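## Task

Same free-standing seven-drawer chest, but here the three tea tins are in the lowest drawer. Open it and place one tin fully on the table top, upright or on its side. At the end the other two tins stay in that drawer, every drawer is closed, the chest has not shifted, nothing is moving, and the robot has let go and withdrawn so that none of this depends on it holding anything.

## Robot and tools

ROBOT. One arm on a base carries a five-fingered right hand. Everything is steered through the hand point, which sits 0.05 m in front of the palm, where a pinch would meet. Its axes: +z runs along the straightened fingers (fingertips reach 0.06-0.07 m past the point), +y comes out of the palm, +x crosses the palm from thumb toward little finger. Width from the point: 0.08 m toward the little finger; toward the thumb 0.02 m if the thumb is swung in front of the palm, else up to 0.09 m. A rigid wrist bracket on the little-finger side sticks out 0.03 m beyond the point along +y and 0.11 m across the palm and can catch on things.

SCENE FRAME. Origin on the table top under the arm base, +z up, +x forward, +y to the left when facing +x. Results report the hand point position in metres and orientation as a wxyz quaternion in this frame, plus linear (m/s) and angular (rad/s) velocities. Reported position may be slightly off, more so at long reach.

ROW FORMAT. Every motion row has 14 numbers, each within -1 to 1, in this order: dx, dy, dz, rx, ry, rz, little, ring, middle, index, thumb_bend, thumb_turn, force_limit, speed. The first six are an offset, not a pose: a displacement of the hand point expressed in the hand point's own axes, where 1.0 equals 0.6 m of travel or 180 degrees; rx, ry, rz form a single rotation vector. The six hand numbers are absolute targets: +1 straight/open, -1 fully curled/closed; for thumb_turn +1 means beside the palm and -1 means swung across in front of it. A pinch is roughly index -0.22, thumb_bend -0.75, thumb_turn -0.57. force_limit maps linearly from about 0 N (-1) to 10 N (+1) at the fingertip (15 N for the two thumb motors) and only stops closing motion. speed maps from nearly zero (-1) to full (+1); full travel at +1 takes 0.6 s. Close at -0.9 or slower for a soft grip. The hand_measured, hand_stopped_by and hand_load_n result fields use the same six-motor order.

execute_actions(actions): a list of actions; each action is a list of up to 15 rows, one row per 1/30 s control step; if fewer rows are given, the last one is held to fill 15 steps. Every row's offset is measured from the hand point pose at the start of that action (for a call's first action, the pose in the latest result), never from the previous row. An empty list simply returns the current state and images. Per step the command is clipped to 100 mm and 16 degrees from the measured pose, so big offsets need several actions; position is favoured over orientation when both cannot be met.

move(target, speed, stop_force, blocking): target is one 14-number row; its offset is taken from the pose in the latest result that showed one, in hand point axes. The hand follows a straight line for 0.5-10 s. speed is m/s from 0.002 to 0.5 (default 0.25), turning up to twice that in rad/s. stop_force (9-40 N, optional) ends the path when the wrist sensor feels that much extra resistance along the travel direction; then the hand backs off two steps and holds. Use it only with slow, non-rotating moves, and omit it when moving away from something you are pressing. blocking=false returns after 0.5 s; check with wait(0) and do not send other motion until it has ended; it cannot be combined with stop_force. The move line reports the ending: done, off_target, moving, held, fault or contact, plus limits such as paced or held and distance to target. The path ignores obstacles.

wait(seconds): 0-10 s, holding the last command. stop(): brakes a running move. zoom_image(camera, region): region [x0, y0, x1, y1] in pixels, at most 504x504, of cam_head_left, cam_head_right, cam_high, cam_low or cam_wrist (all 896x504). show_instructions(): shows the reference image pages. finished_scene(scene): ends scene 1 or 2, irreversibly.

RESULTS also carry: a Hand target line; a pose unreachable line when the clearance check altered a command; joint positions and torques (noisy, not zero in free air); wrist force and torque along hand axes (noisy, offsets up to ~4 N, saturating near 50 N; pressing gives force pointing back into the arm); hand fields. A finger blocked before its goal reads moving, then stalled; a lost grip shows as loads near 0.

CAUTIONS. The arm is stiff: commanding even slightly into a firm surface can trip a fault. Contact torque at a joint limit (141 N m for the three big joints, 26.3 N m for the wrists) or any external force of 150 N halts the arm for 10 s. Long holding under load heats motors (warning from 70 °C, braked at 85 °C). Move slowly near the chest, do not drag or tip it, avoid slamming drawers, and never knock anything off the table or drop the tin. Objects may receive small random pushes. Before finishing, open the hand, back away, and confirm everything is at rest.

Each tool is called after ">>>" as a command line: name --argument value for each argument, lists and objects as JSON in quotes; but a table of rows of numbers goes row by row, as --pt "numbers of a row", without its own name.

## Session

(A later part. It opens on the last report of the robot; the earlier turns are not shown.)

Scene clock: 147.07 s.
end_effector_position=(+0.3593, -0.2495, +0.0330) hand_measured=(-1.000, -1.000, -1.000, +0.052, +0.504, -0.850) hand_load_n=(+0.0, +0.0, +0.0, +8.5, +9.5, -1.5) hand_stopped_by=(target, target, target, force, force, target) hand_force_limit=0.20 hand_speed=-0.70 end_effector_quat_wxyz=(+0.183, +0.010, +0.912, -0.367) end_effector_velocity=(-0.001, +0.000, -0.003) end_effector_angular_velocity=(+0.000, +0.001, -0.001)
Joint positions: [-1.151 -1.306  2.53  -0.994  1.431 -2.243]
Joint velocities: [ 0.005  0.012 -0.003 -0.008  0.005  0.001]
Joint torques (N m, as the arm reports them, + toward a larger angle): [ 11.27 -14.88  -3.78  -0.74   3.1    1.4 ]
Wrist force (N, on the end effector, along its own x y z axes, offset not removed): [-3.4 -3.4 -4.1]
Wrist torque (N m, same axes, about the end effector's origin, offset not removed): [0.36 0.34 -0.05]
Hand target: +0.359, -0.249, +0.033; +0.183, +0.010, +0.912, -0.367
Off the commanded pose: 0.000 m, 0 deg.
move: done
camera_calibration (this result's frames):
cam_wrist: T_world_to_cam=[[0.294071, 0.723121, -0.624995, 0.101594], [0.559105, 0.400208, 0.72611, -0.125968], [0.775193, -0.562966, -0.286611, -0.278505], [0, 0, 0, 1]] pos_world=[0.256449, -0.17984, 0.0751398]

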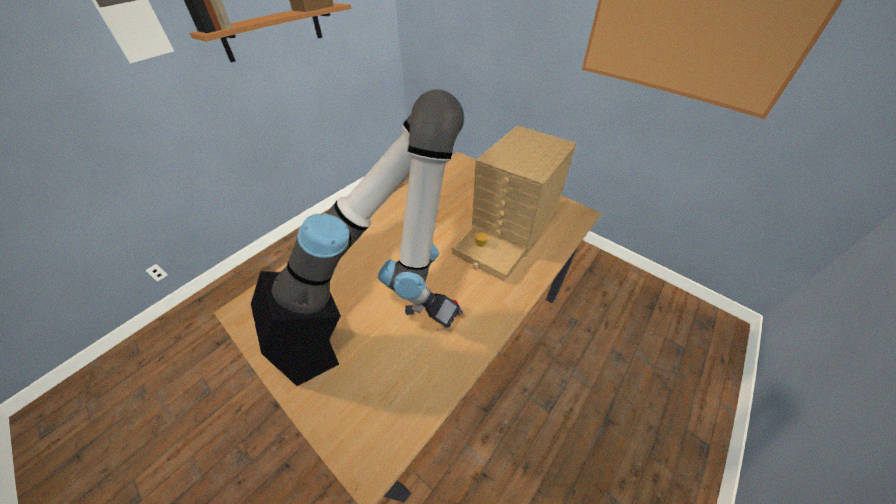

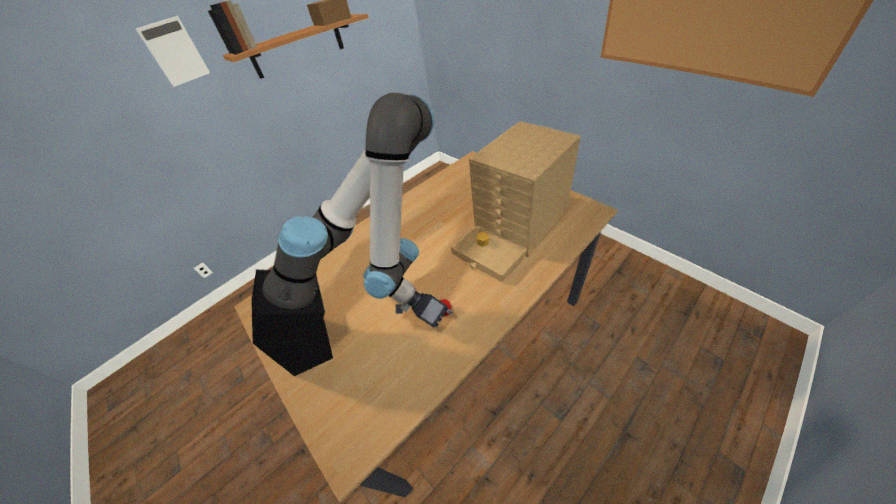

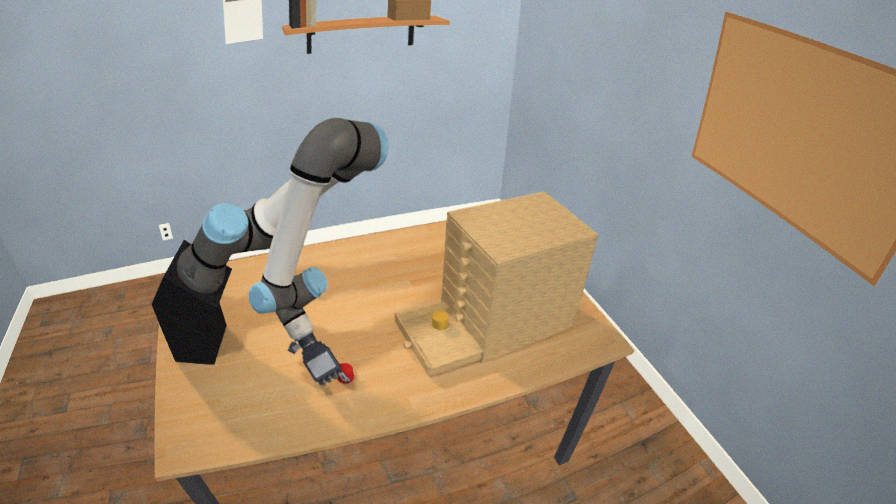

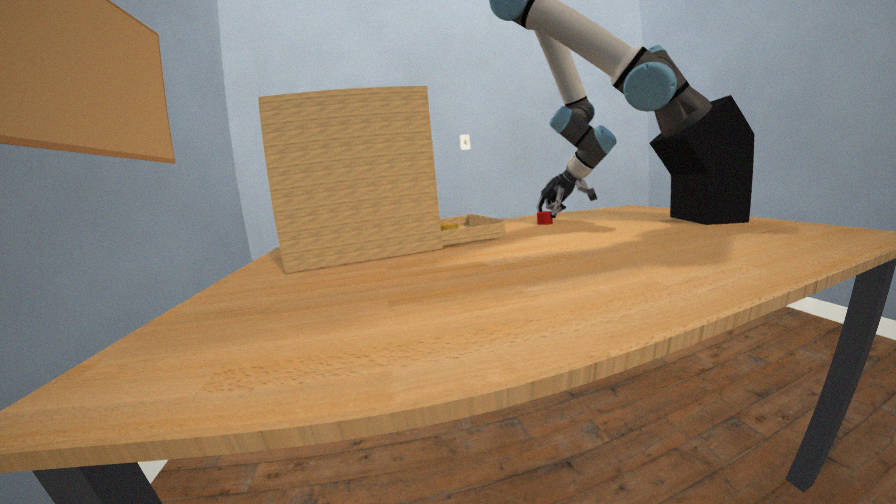

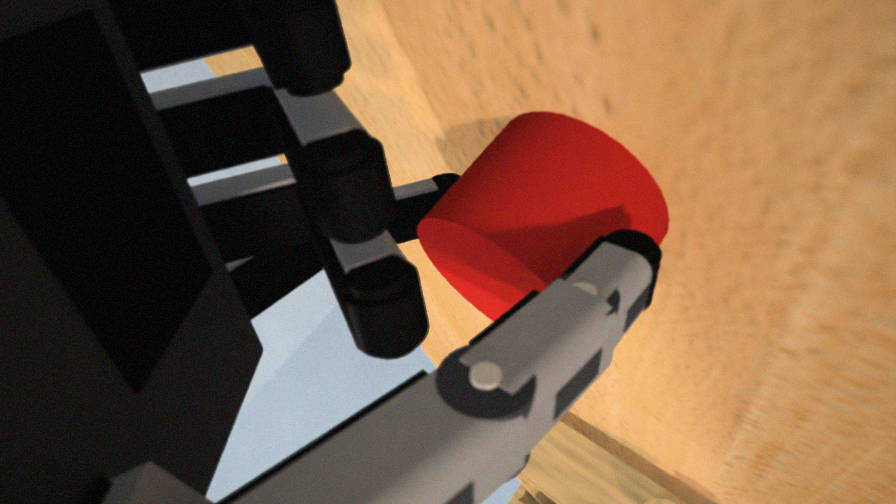

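>>> execute_actions --actions '[[[0,0,0,0,0,0,-1,-1,-1,0.4,0.8,-0.85,0.2,-0.3]],[[0,0,0,0,0,0,-1,-1,-1,0.4,0.8,-0.85,0.2,-0.3]]]'

>>> move --target '[-0.04,-0.078,-0.078,0,0,0,-1,-1,-1,0.4,0.8,-0.85,0.2,-0.3]' --speed 0.08

Scene clock: 150.13 s.
end_effector_position=(+0.3593, -0.2495, +0.0330) hand_measured=(-1.000, -1.000, -1.000, +0.400, +0.800, -0.850) hand_load_n=(+0.0, +0.0, +0.0, +0.0, +0.0, +0.0) hand_stopped_by=(target, target, target, target, target, target) hand_force_limit=0.20 hand_speed=-0.30 end_effector_quat_wxyz=(+0.183, +0.010, +0.912, -0.367) end_effector_velocity=(+0.000, -0.000, +0.000) end_effector_angular_velocity=(-0.001, +0.000, +0.001)
Joint positions: [-1.151 -1.306  2.53  -0.994  1.431 -2.243]
Joint velocities: [ 0.001 -0.    -0.    -0.001  0.001 -0.001]
Joint torques (N m, as the arm reports them, + toward a larger angle): [ -8.54 -27.82  12.21   1.14  -2.45  -1.62]
Wrist force (N, on the end effector, along its own x y z axes, offset not removed): [-0.8 -0.4 0.8]
Wrist torque (N m, same axes, about the end effector's origin, offset not removed): [-0.11 0.09 0.03]
Hand target: +0.359, -0.249, +0.033; +0.183, +0.010, +0.912, -0.367
Off the commanded pose: 0.000 m, 0 deg.
camera_calibration (this result's frames):
cam_wrist: T_world_to_cam=[[0.294055, 0.723158, -0.624959, 0.101576], [0.559113, 0.400172, 0.726123, -0.12597], [0.775193, -0.562943, -0.286655, -0.278489], [0, 0, 0, 1]] pos_world=[0.256445, -0.179819, 0.0751201]

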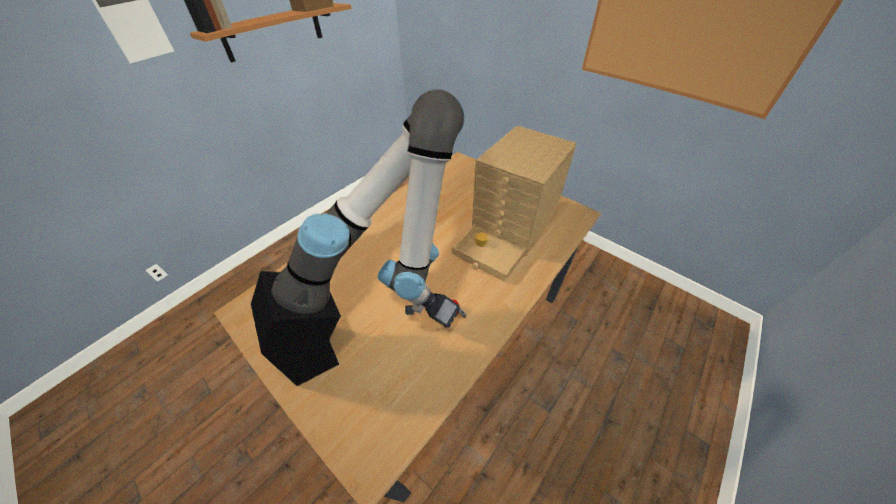

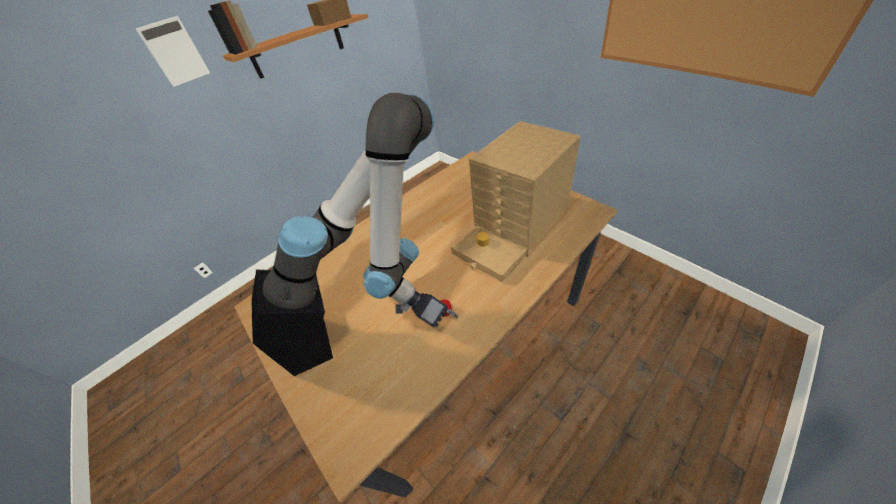

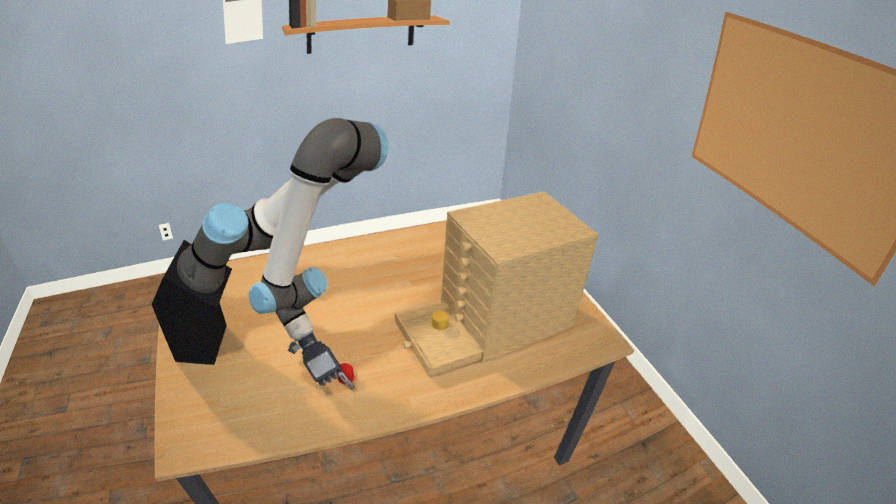

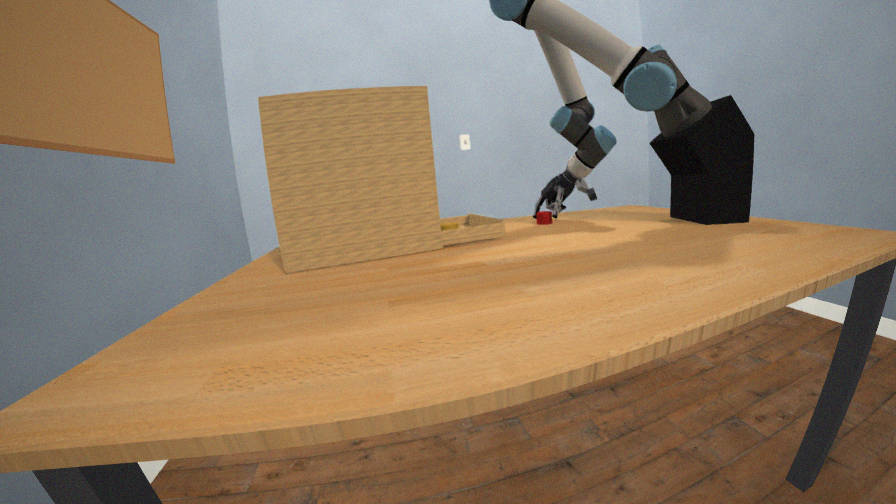

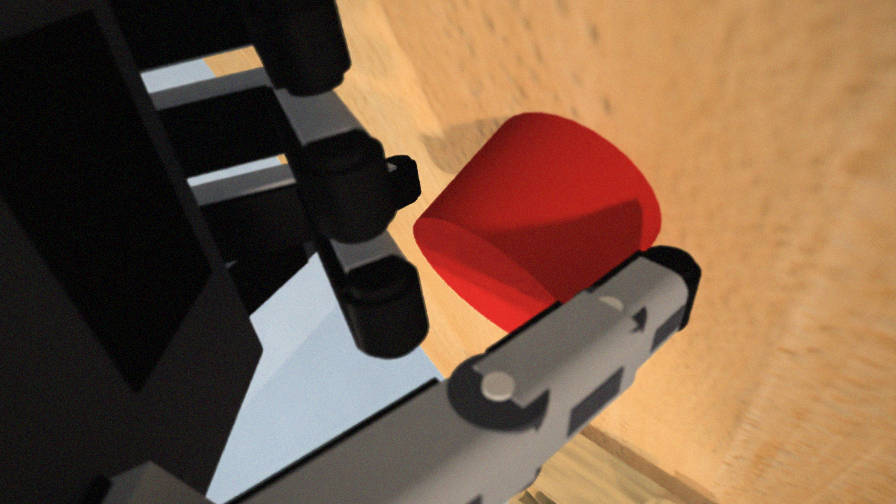

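Scene clock: 151.57 s.
end_effector_position=(+0.3593, -0.2495, +0.1032) hand_measured=(-1.000, -1.000, -1.000, +0.400, +0.800, -0.850) hand_load_n=(+0.0, +0.0, +0.0, +0.0, +0.0, +0.0) hand_stopped_by=(target, target, target, target, target, target) hand_force_limit=0.20 hand_speed=-0.30 end_effector_quat_wxyz=(+0.183, +0.010, +0.912, -0.367) end_effector_velocity=(-0.000, -0.000, +0.003) end_effector_angular_velocity=(+0.002, +0.001, +0.001)
Joint positions: [-1.305 -1.62   2.606 -0.749  1.282 -2.279]
Joint velocities: [-0.011 -0.014  0.001  0.015 -0.012 -0.004]
Joint torques (N m, as the arm reports them, + toward a larger angle): [ -9.8  -21.29   8.24   1.73  -3.03  -2.18]
Wrist force (N, on the end effector, along its own x y z axes, offset not removed): [-3.4 1.4 0.7]
Wrist torque (N m, same axes, about the end effector's origin, offset not removed): [0.28 0.51 -0.11]
Hand target: +0.359, -0.249, +0.104; +0.183, +0.010, +0.912, -0.367
Off the commanded pose: 0.000 m, 0 deg.
move: done
camera_calibration (this result's frames):
cam_wrist: T_world_to_cam=[[0.294278, 0.722919, -0.625131, 0.145384], [0.559034, 0.400318, 0.726103, -0.176953], [0.775165, -0.563146, -0.286331, -0.258437], [0, 0, 0, 1]] pos_world=[0.256471, -0.179801, 0.145372]

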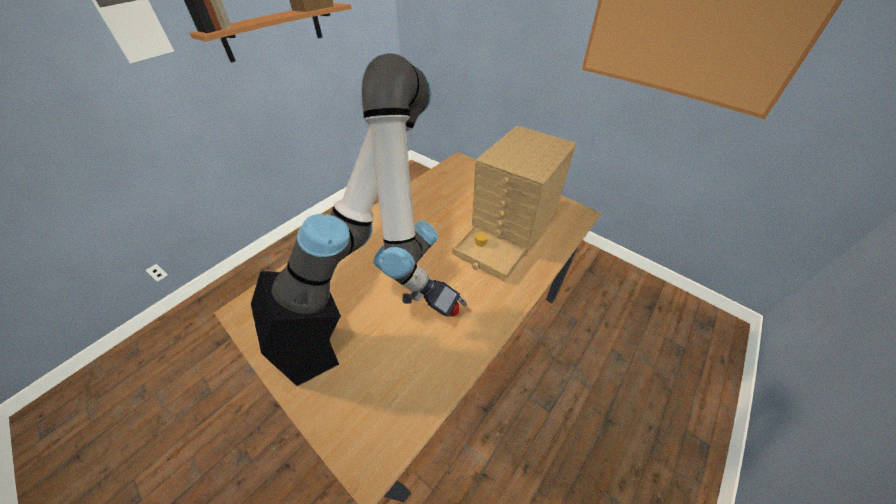

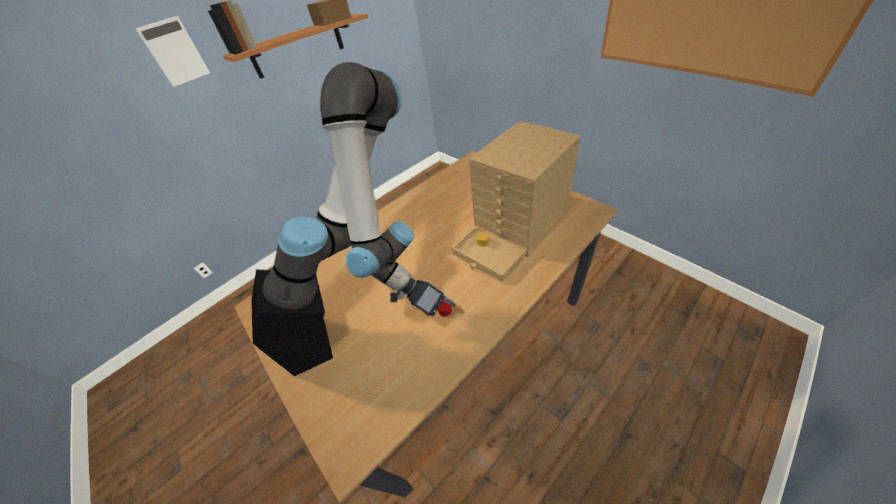

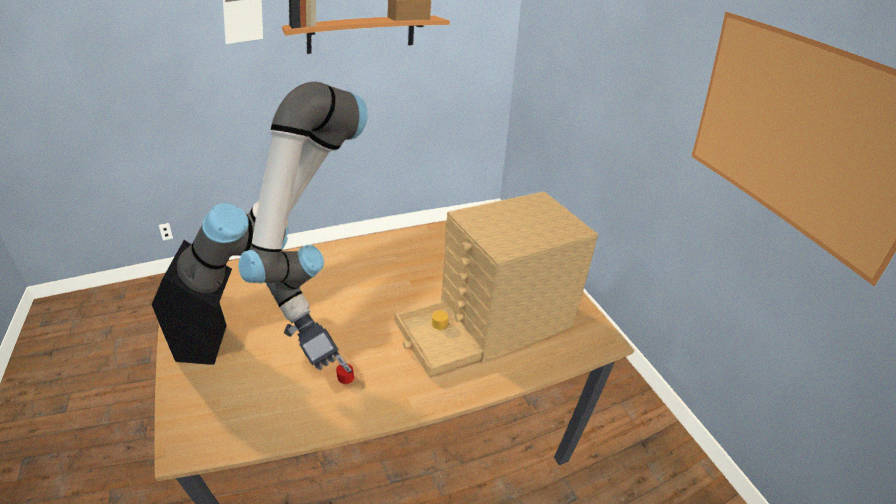

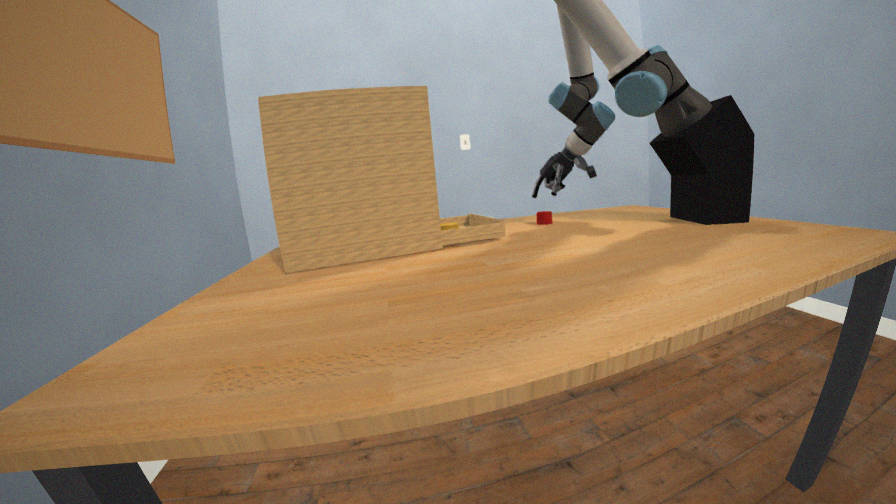

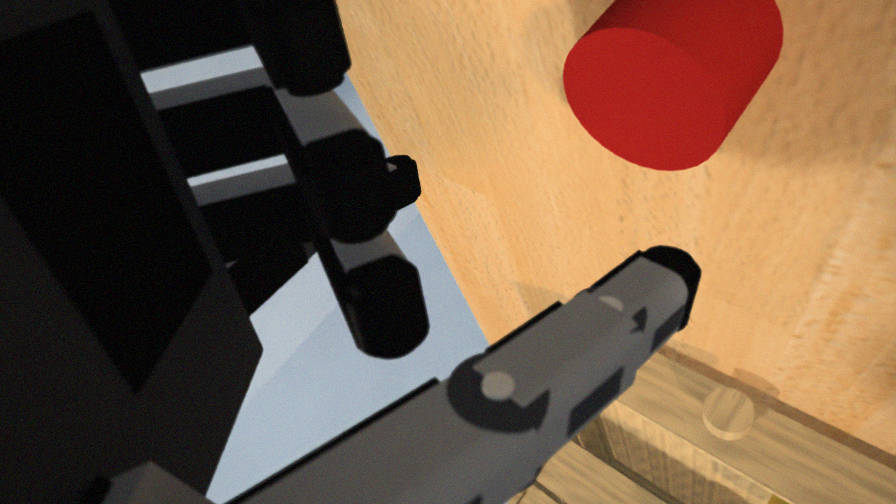

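>>> move --target '[-0.227,0.083,0.034,0,0,0,-1,-1,-1,-0.22,-0.7,-0.57,0.2,0]' --speed 0.15

>>> move --target '[0.035,0.068,0.068,0,0,0,-1,-1,-1,-0.22,-0.7,-0.57,0.2,0]' --speed 0.1

Scene clock: 155.13 s.
end_effector_position=(+0.5007, -0.2111, +0.1029) hand_measured=(-1.000, -1.000, -1.000, -0.220, -0.698, -0.570) hand_load_n=(+0.0, +0.0, +0.0, +0.5, +0.5, +0.0) hand_stopped_by=(target, target, target, target, target, target) hand_force_limit=0.20 hand_speed=0.00 end_effector_quat_wxyz=(+0.183, +0.010, +0.912, -0.367) end_effector_velocity=(+0.001, -0.001, -0.000) end_effector_angular_velocity=(-0.002, +0.000, -0.002)
Joint positions: [-0.761 -1.554  2.259 -0.472  1.812 -2.154]
Joint velocities: [ 0.003  0.002 -0.005  0.002  0.006  0.001]
Joint torques (N m, as the arm reports them, + toward a larger angle): [ 17.44 -22.39 -11.73   1.55   3.58   1.56]
Wrist force (N, on the end effector, along its own x y z axes, offset not removed): [-2.7 1.5 1.3]
Wrist torque (N m, same axes, about the end effector's origin, offset not removed): [0.30 0.35 -0.09]
Hand target: +0.501, -0.211, +0.103; +0.183, +0.010, +0.912, -0.367
Off the commanded pose: 0.000 m, 0 deg.
move: done
camera_calibration (this result's frames):
cam_wrist: T_world_to_cam=[[0.294077, 0.723034, -0.625092, 0.0759444], [0.558997, 0.400381, 0.726097, -0.271136], [0.775268, -0.562953, -0.286431, -0.346572], [0, 0, 0, 1]] pos_world=[0.397917, -0.141456, 0.145074]

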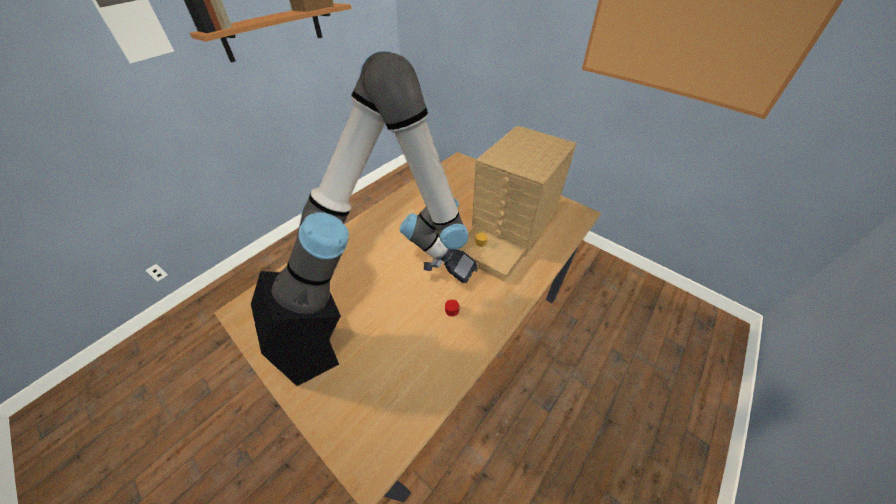

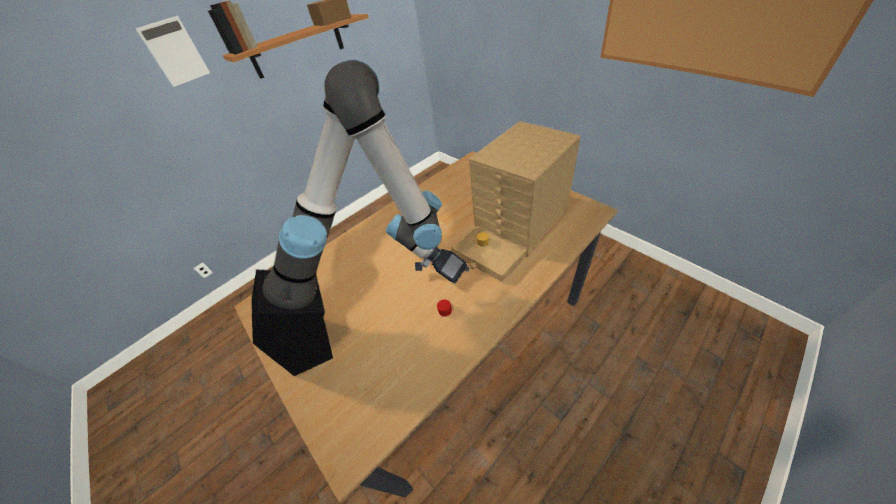

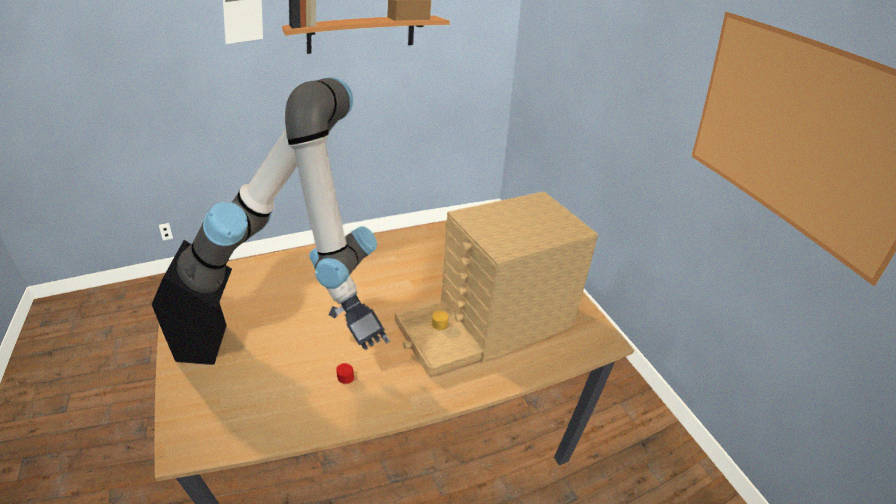

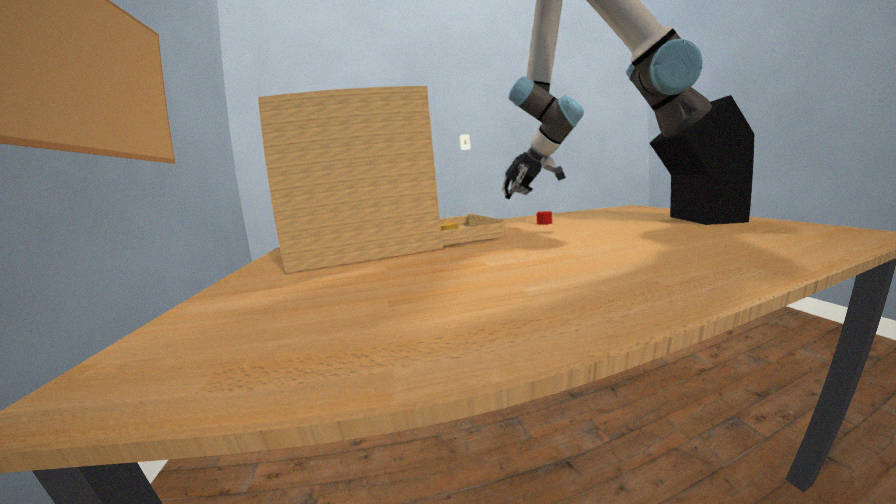

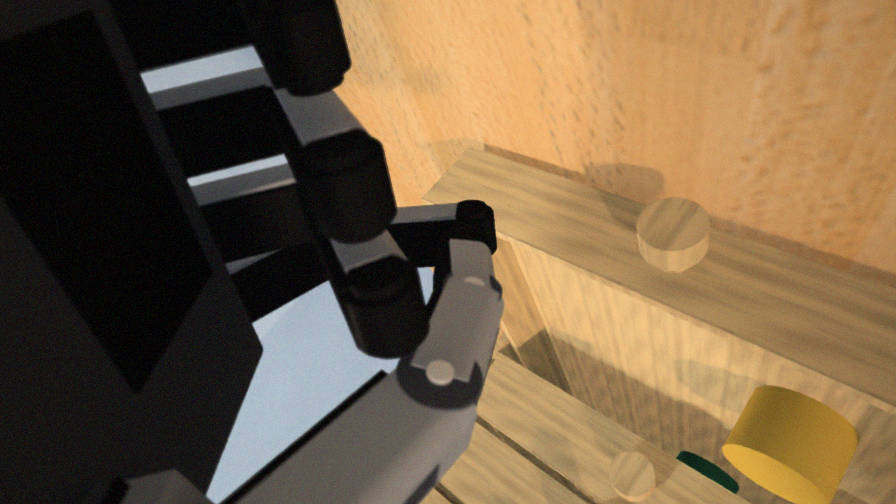

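Scene clock: 156.30 s.
end_effector_position=(+0.5006, -0.2111, +0.0417) hand_measured=(-1.000, -1.000, -1.000, -0.220, -0.698, -0.570) hand_load_n=(+0.0, +0.0, +0.0, +0.5, +0.5, +0.0) hand_stopped_by=(target, target, target, target, target, target) hand_force_limit=0.20 hand_speed=0.00 end_effector_quat_wxyz=(+0.183, +0.010, +0.912, -0.367) end_effector_velocity=(+0.000, -0.000, -0.003) end_effector_angular_velocity=(-0.000, +0.001, -0.000)
Joint positions: [-0.723 -1.365  2.215 -0.614  1.848 -2.144]
Joint velocities: [ 0.001  0.008 -0.003 -0.004  0.002  0.   ]
Joint torques (N m, as the arm reports them, + toward a larger angle): [ 15.78 -27.5   -9.55  -0.91   3.77   1.53]
Wrist force (N, on the end effector, along its own x y z axes, offset not removed): [-2.5 2.6 0.1]
Wrist torque (N m, same axes, about the end effector's origin, offset not removed): [0.50 0.35 0.01]
Hand target: +0.501, -0.211, +0.041; +0.183, +0.010, +0.912, -0.367
Off the commanded pose: 0.000 m, 0 deg.
move: done
camera_calibration (this result's frames):
cam_wrist: T_world_to_cam=[[0.294044, 0.723071, -0.625065, 0.0377511], [0.559009, 0.400358, 0.726101, -0.226635], [0.775272, -0.562923, -0.28648, -0.364029], [0, 0, 0, 1]] pos_world=[0.397813, -0.141482, 0.0838698]

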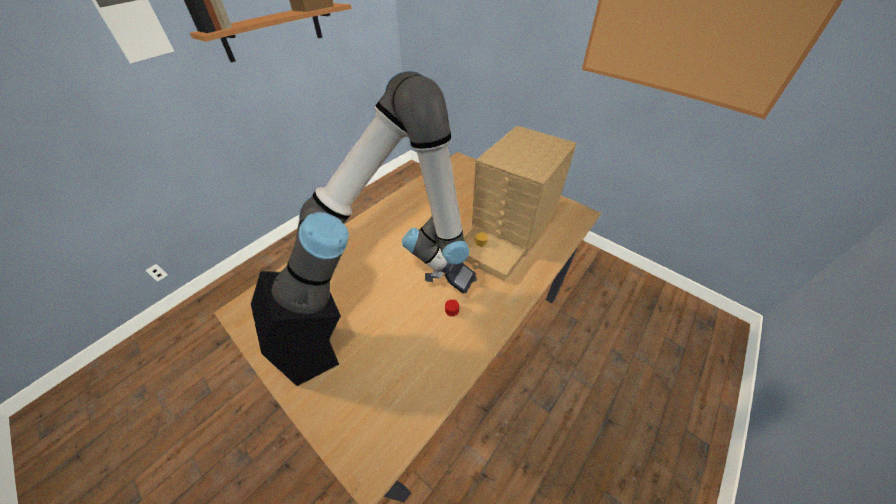

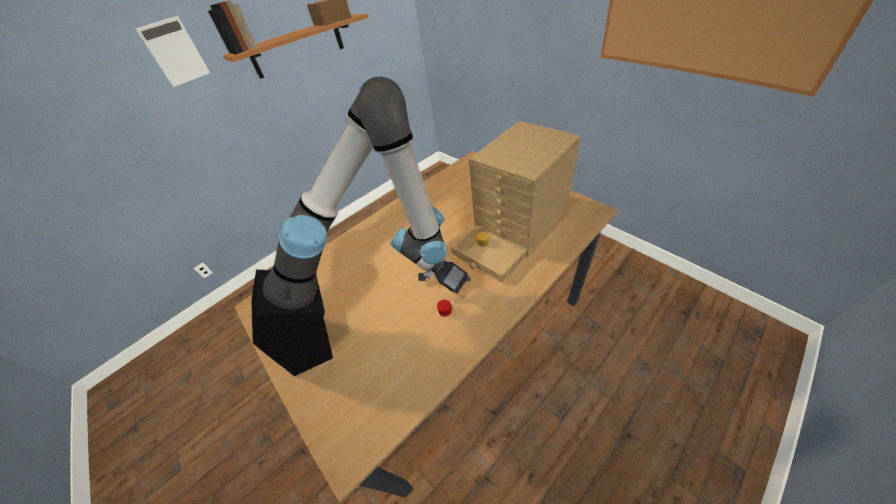

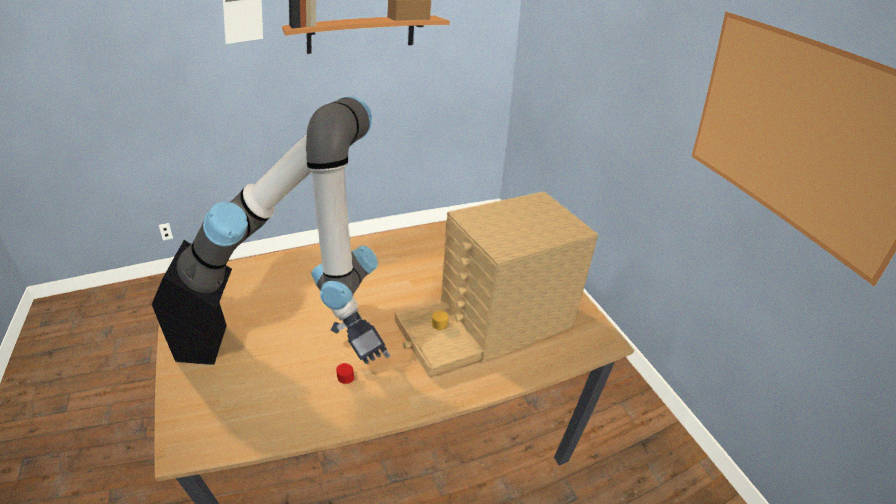

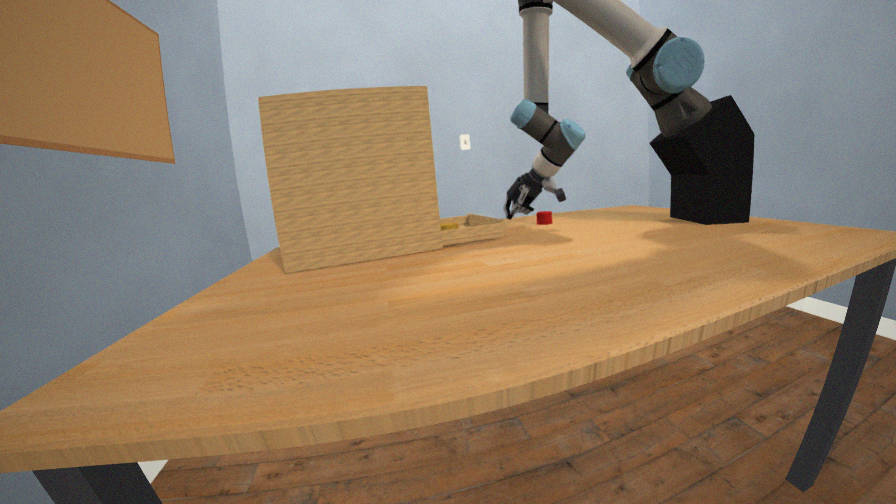

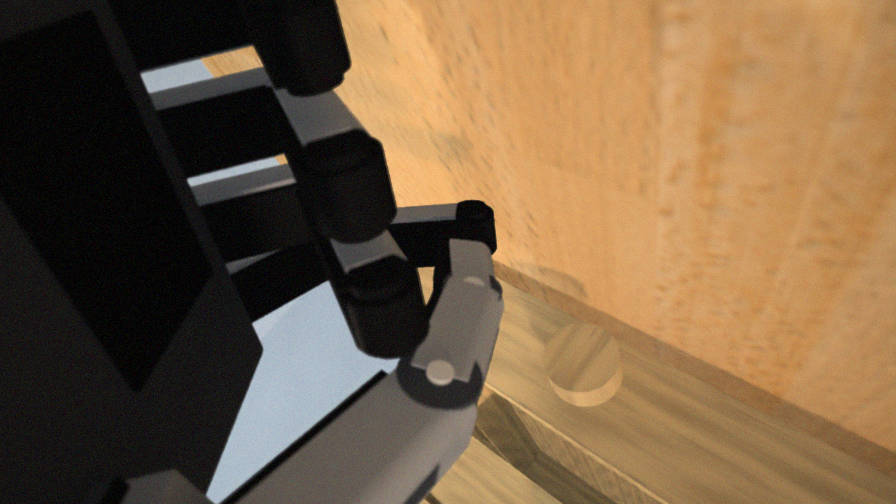

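>>> move --target '[-0.0705,0.018,0.018,0,0,0,-1,-1,-1,-0.22,-0.7,-0.57,0.2,0]' --speed 0.03

Scene clock: 159.00 s.
end_effector_position=(+0.5450, -0.2057, +0.0418) hand_measured=(-1.000, -1.000, -1.000, -0.220, -0.698, -0.570) hand_load_n=(+0.0, +0.0, +0.0, +0.5, +0.5, +0.0) hand_stopped_by=(target, target, target, target, target, target) hand_force_limit=0.20 hand_speed=0.00 end_effector_quat_wxyz=(+0.183, +0.010, +0.912, -0.367) end_effector_velocity=(+0.002, -0.000, -0.000) end_effector_angular_velocity=(-0.001, +0.001, -0.002)
Joint positions: [-0.645 -1.34   2.094 -0.511  1.924 -2.125]
Joint velocities: [ 0.004  0.002 -0.008  0.007  0.006  0.002]
Joint torques (N m, as the arm reports them, + toward a larger angle): [ 15.77 -28.99 -10.28   2.04   3.73   1.82]
Wrist force (N, on the end effector, along its own x y z axes, offset not removed): [-2.5 1.2 2.2]
Wrist torque (N m, same axes, about the end effector's origin, offset not removed): [0.06 0.30 -0.09]
Hand target: +0.545, -0.206, +0.042; +0.183, +0.010, +0.912, -0.367
Off the commanded pose: 0.000 m, 0 deg.
move: done
camera_calibration (this result's frames):
cam_wrist: T_world_to_cam=[[0.294017, 0.72309, -0.625056, 0.0208482], [0.558961, 0.400394, 0.726118, -0.253632], [0.775317, -0.562873, -0.286456, -0.395313], [0, 0, 0, 1]] pos_world=[0.442134, -0.136033, 0.0839579]

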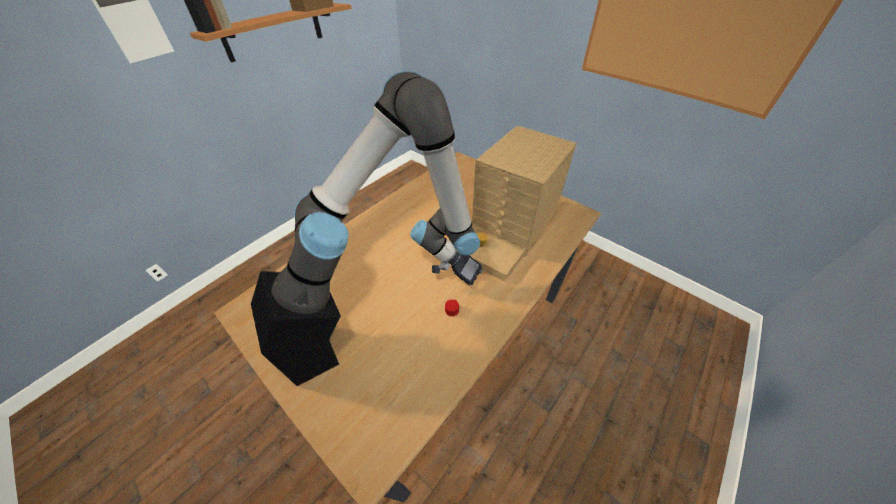

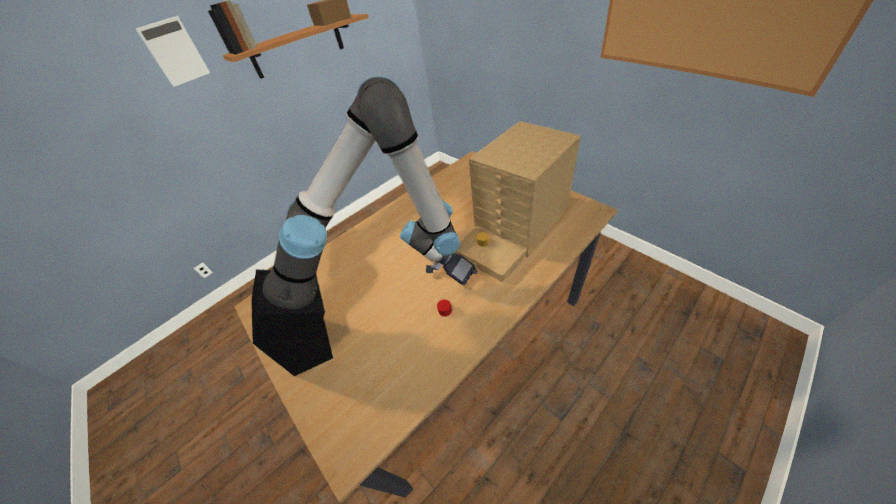

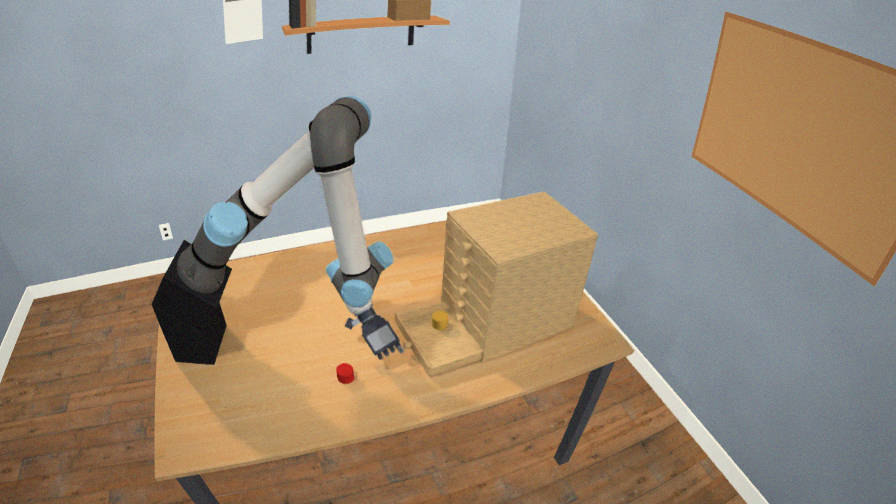

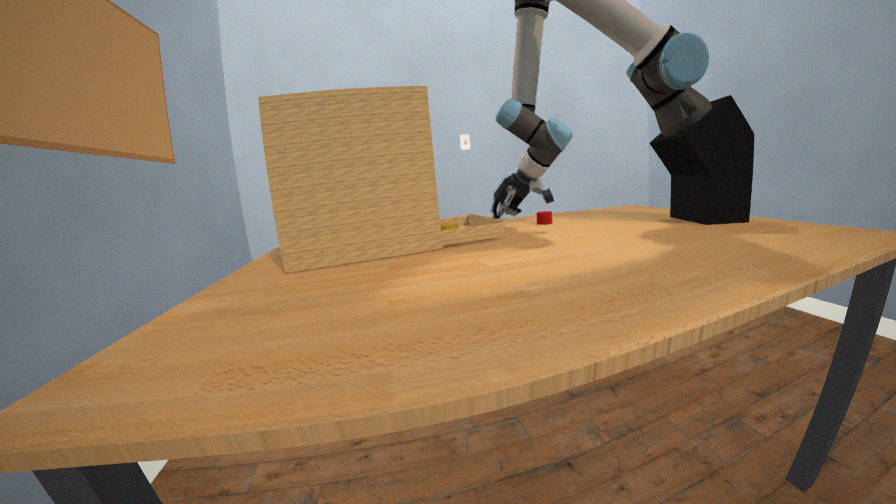

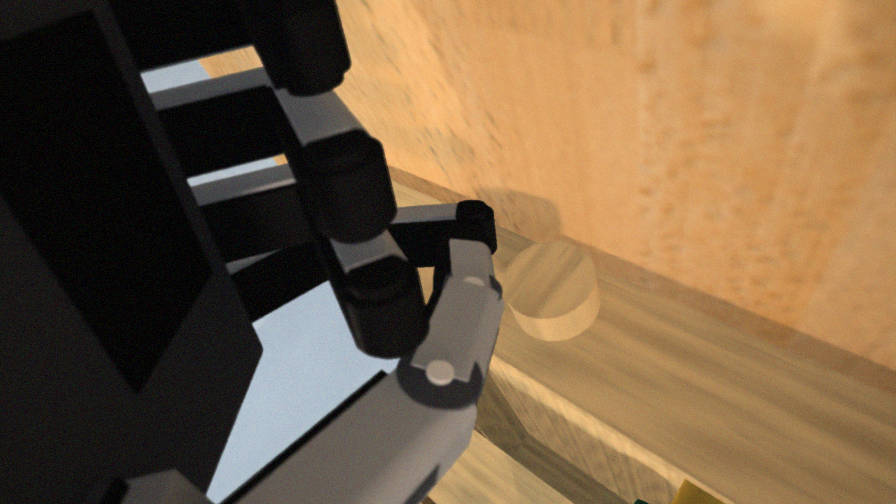

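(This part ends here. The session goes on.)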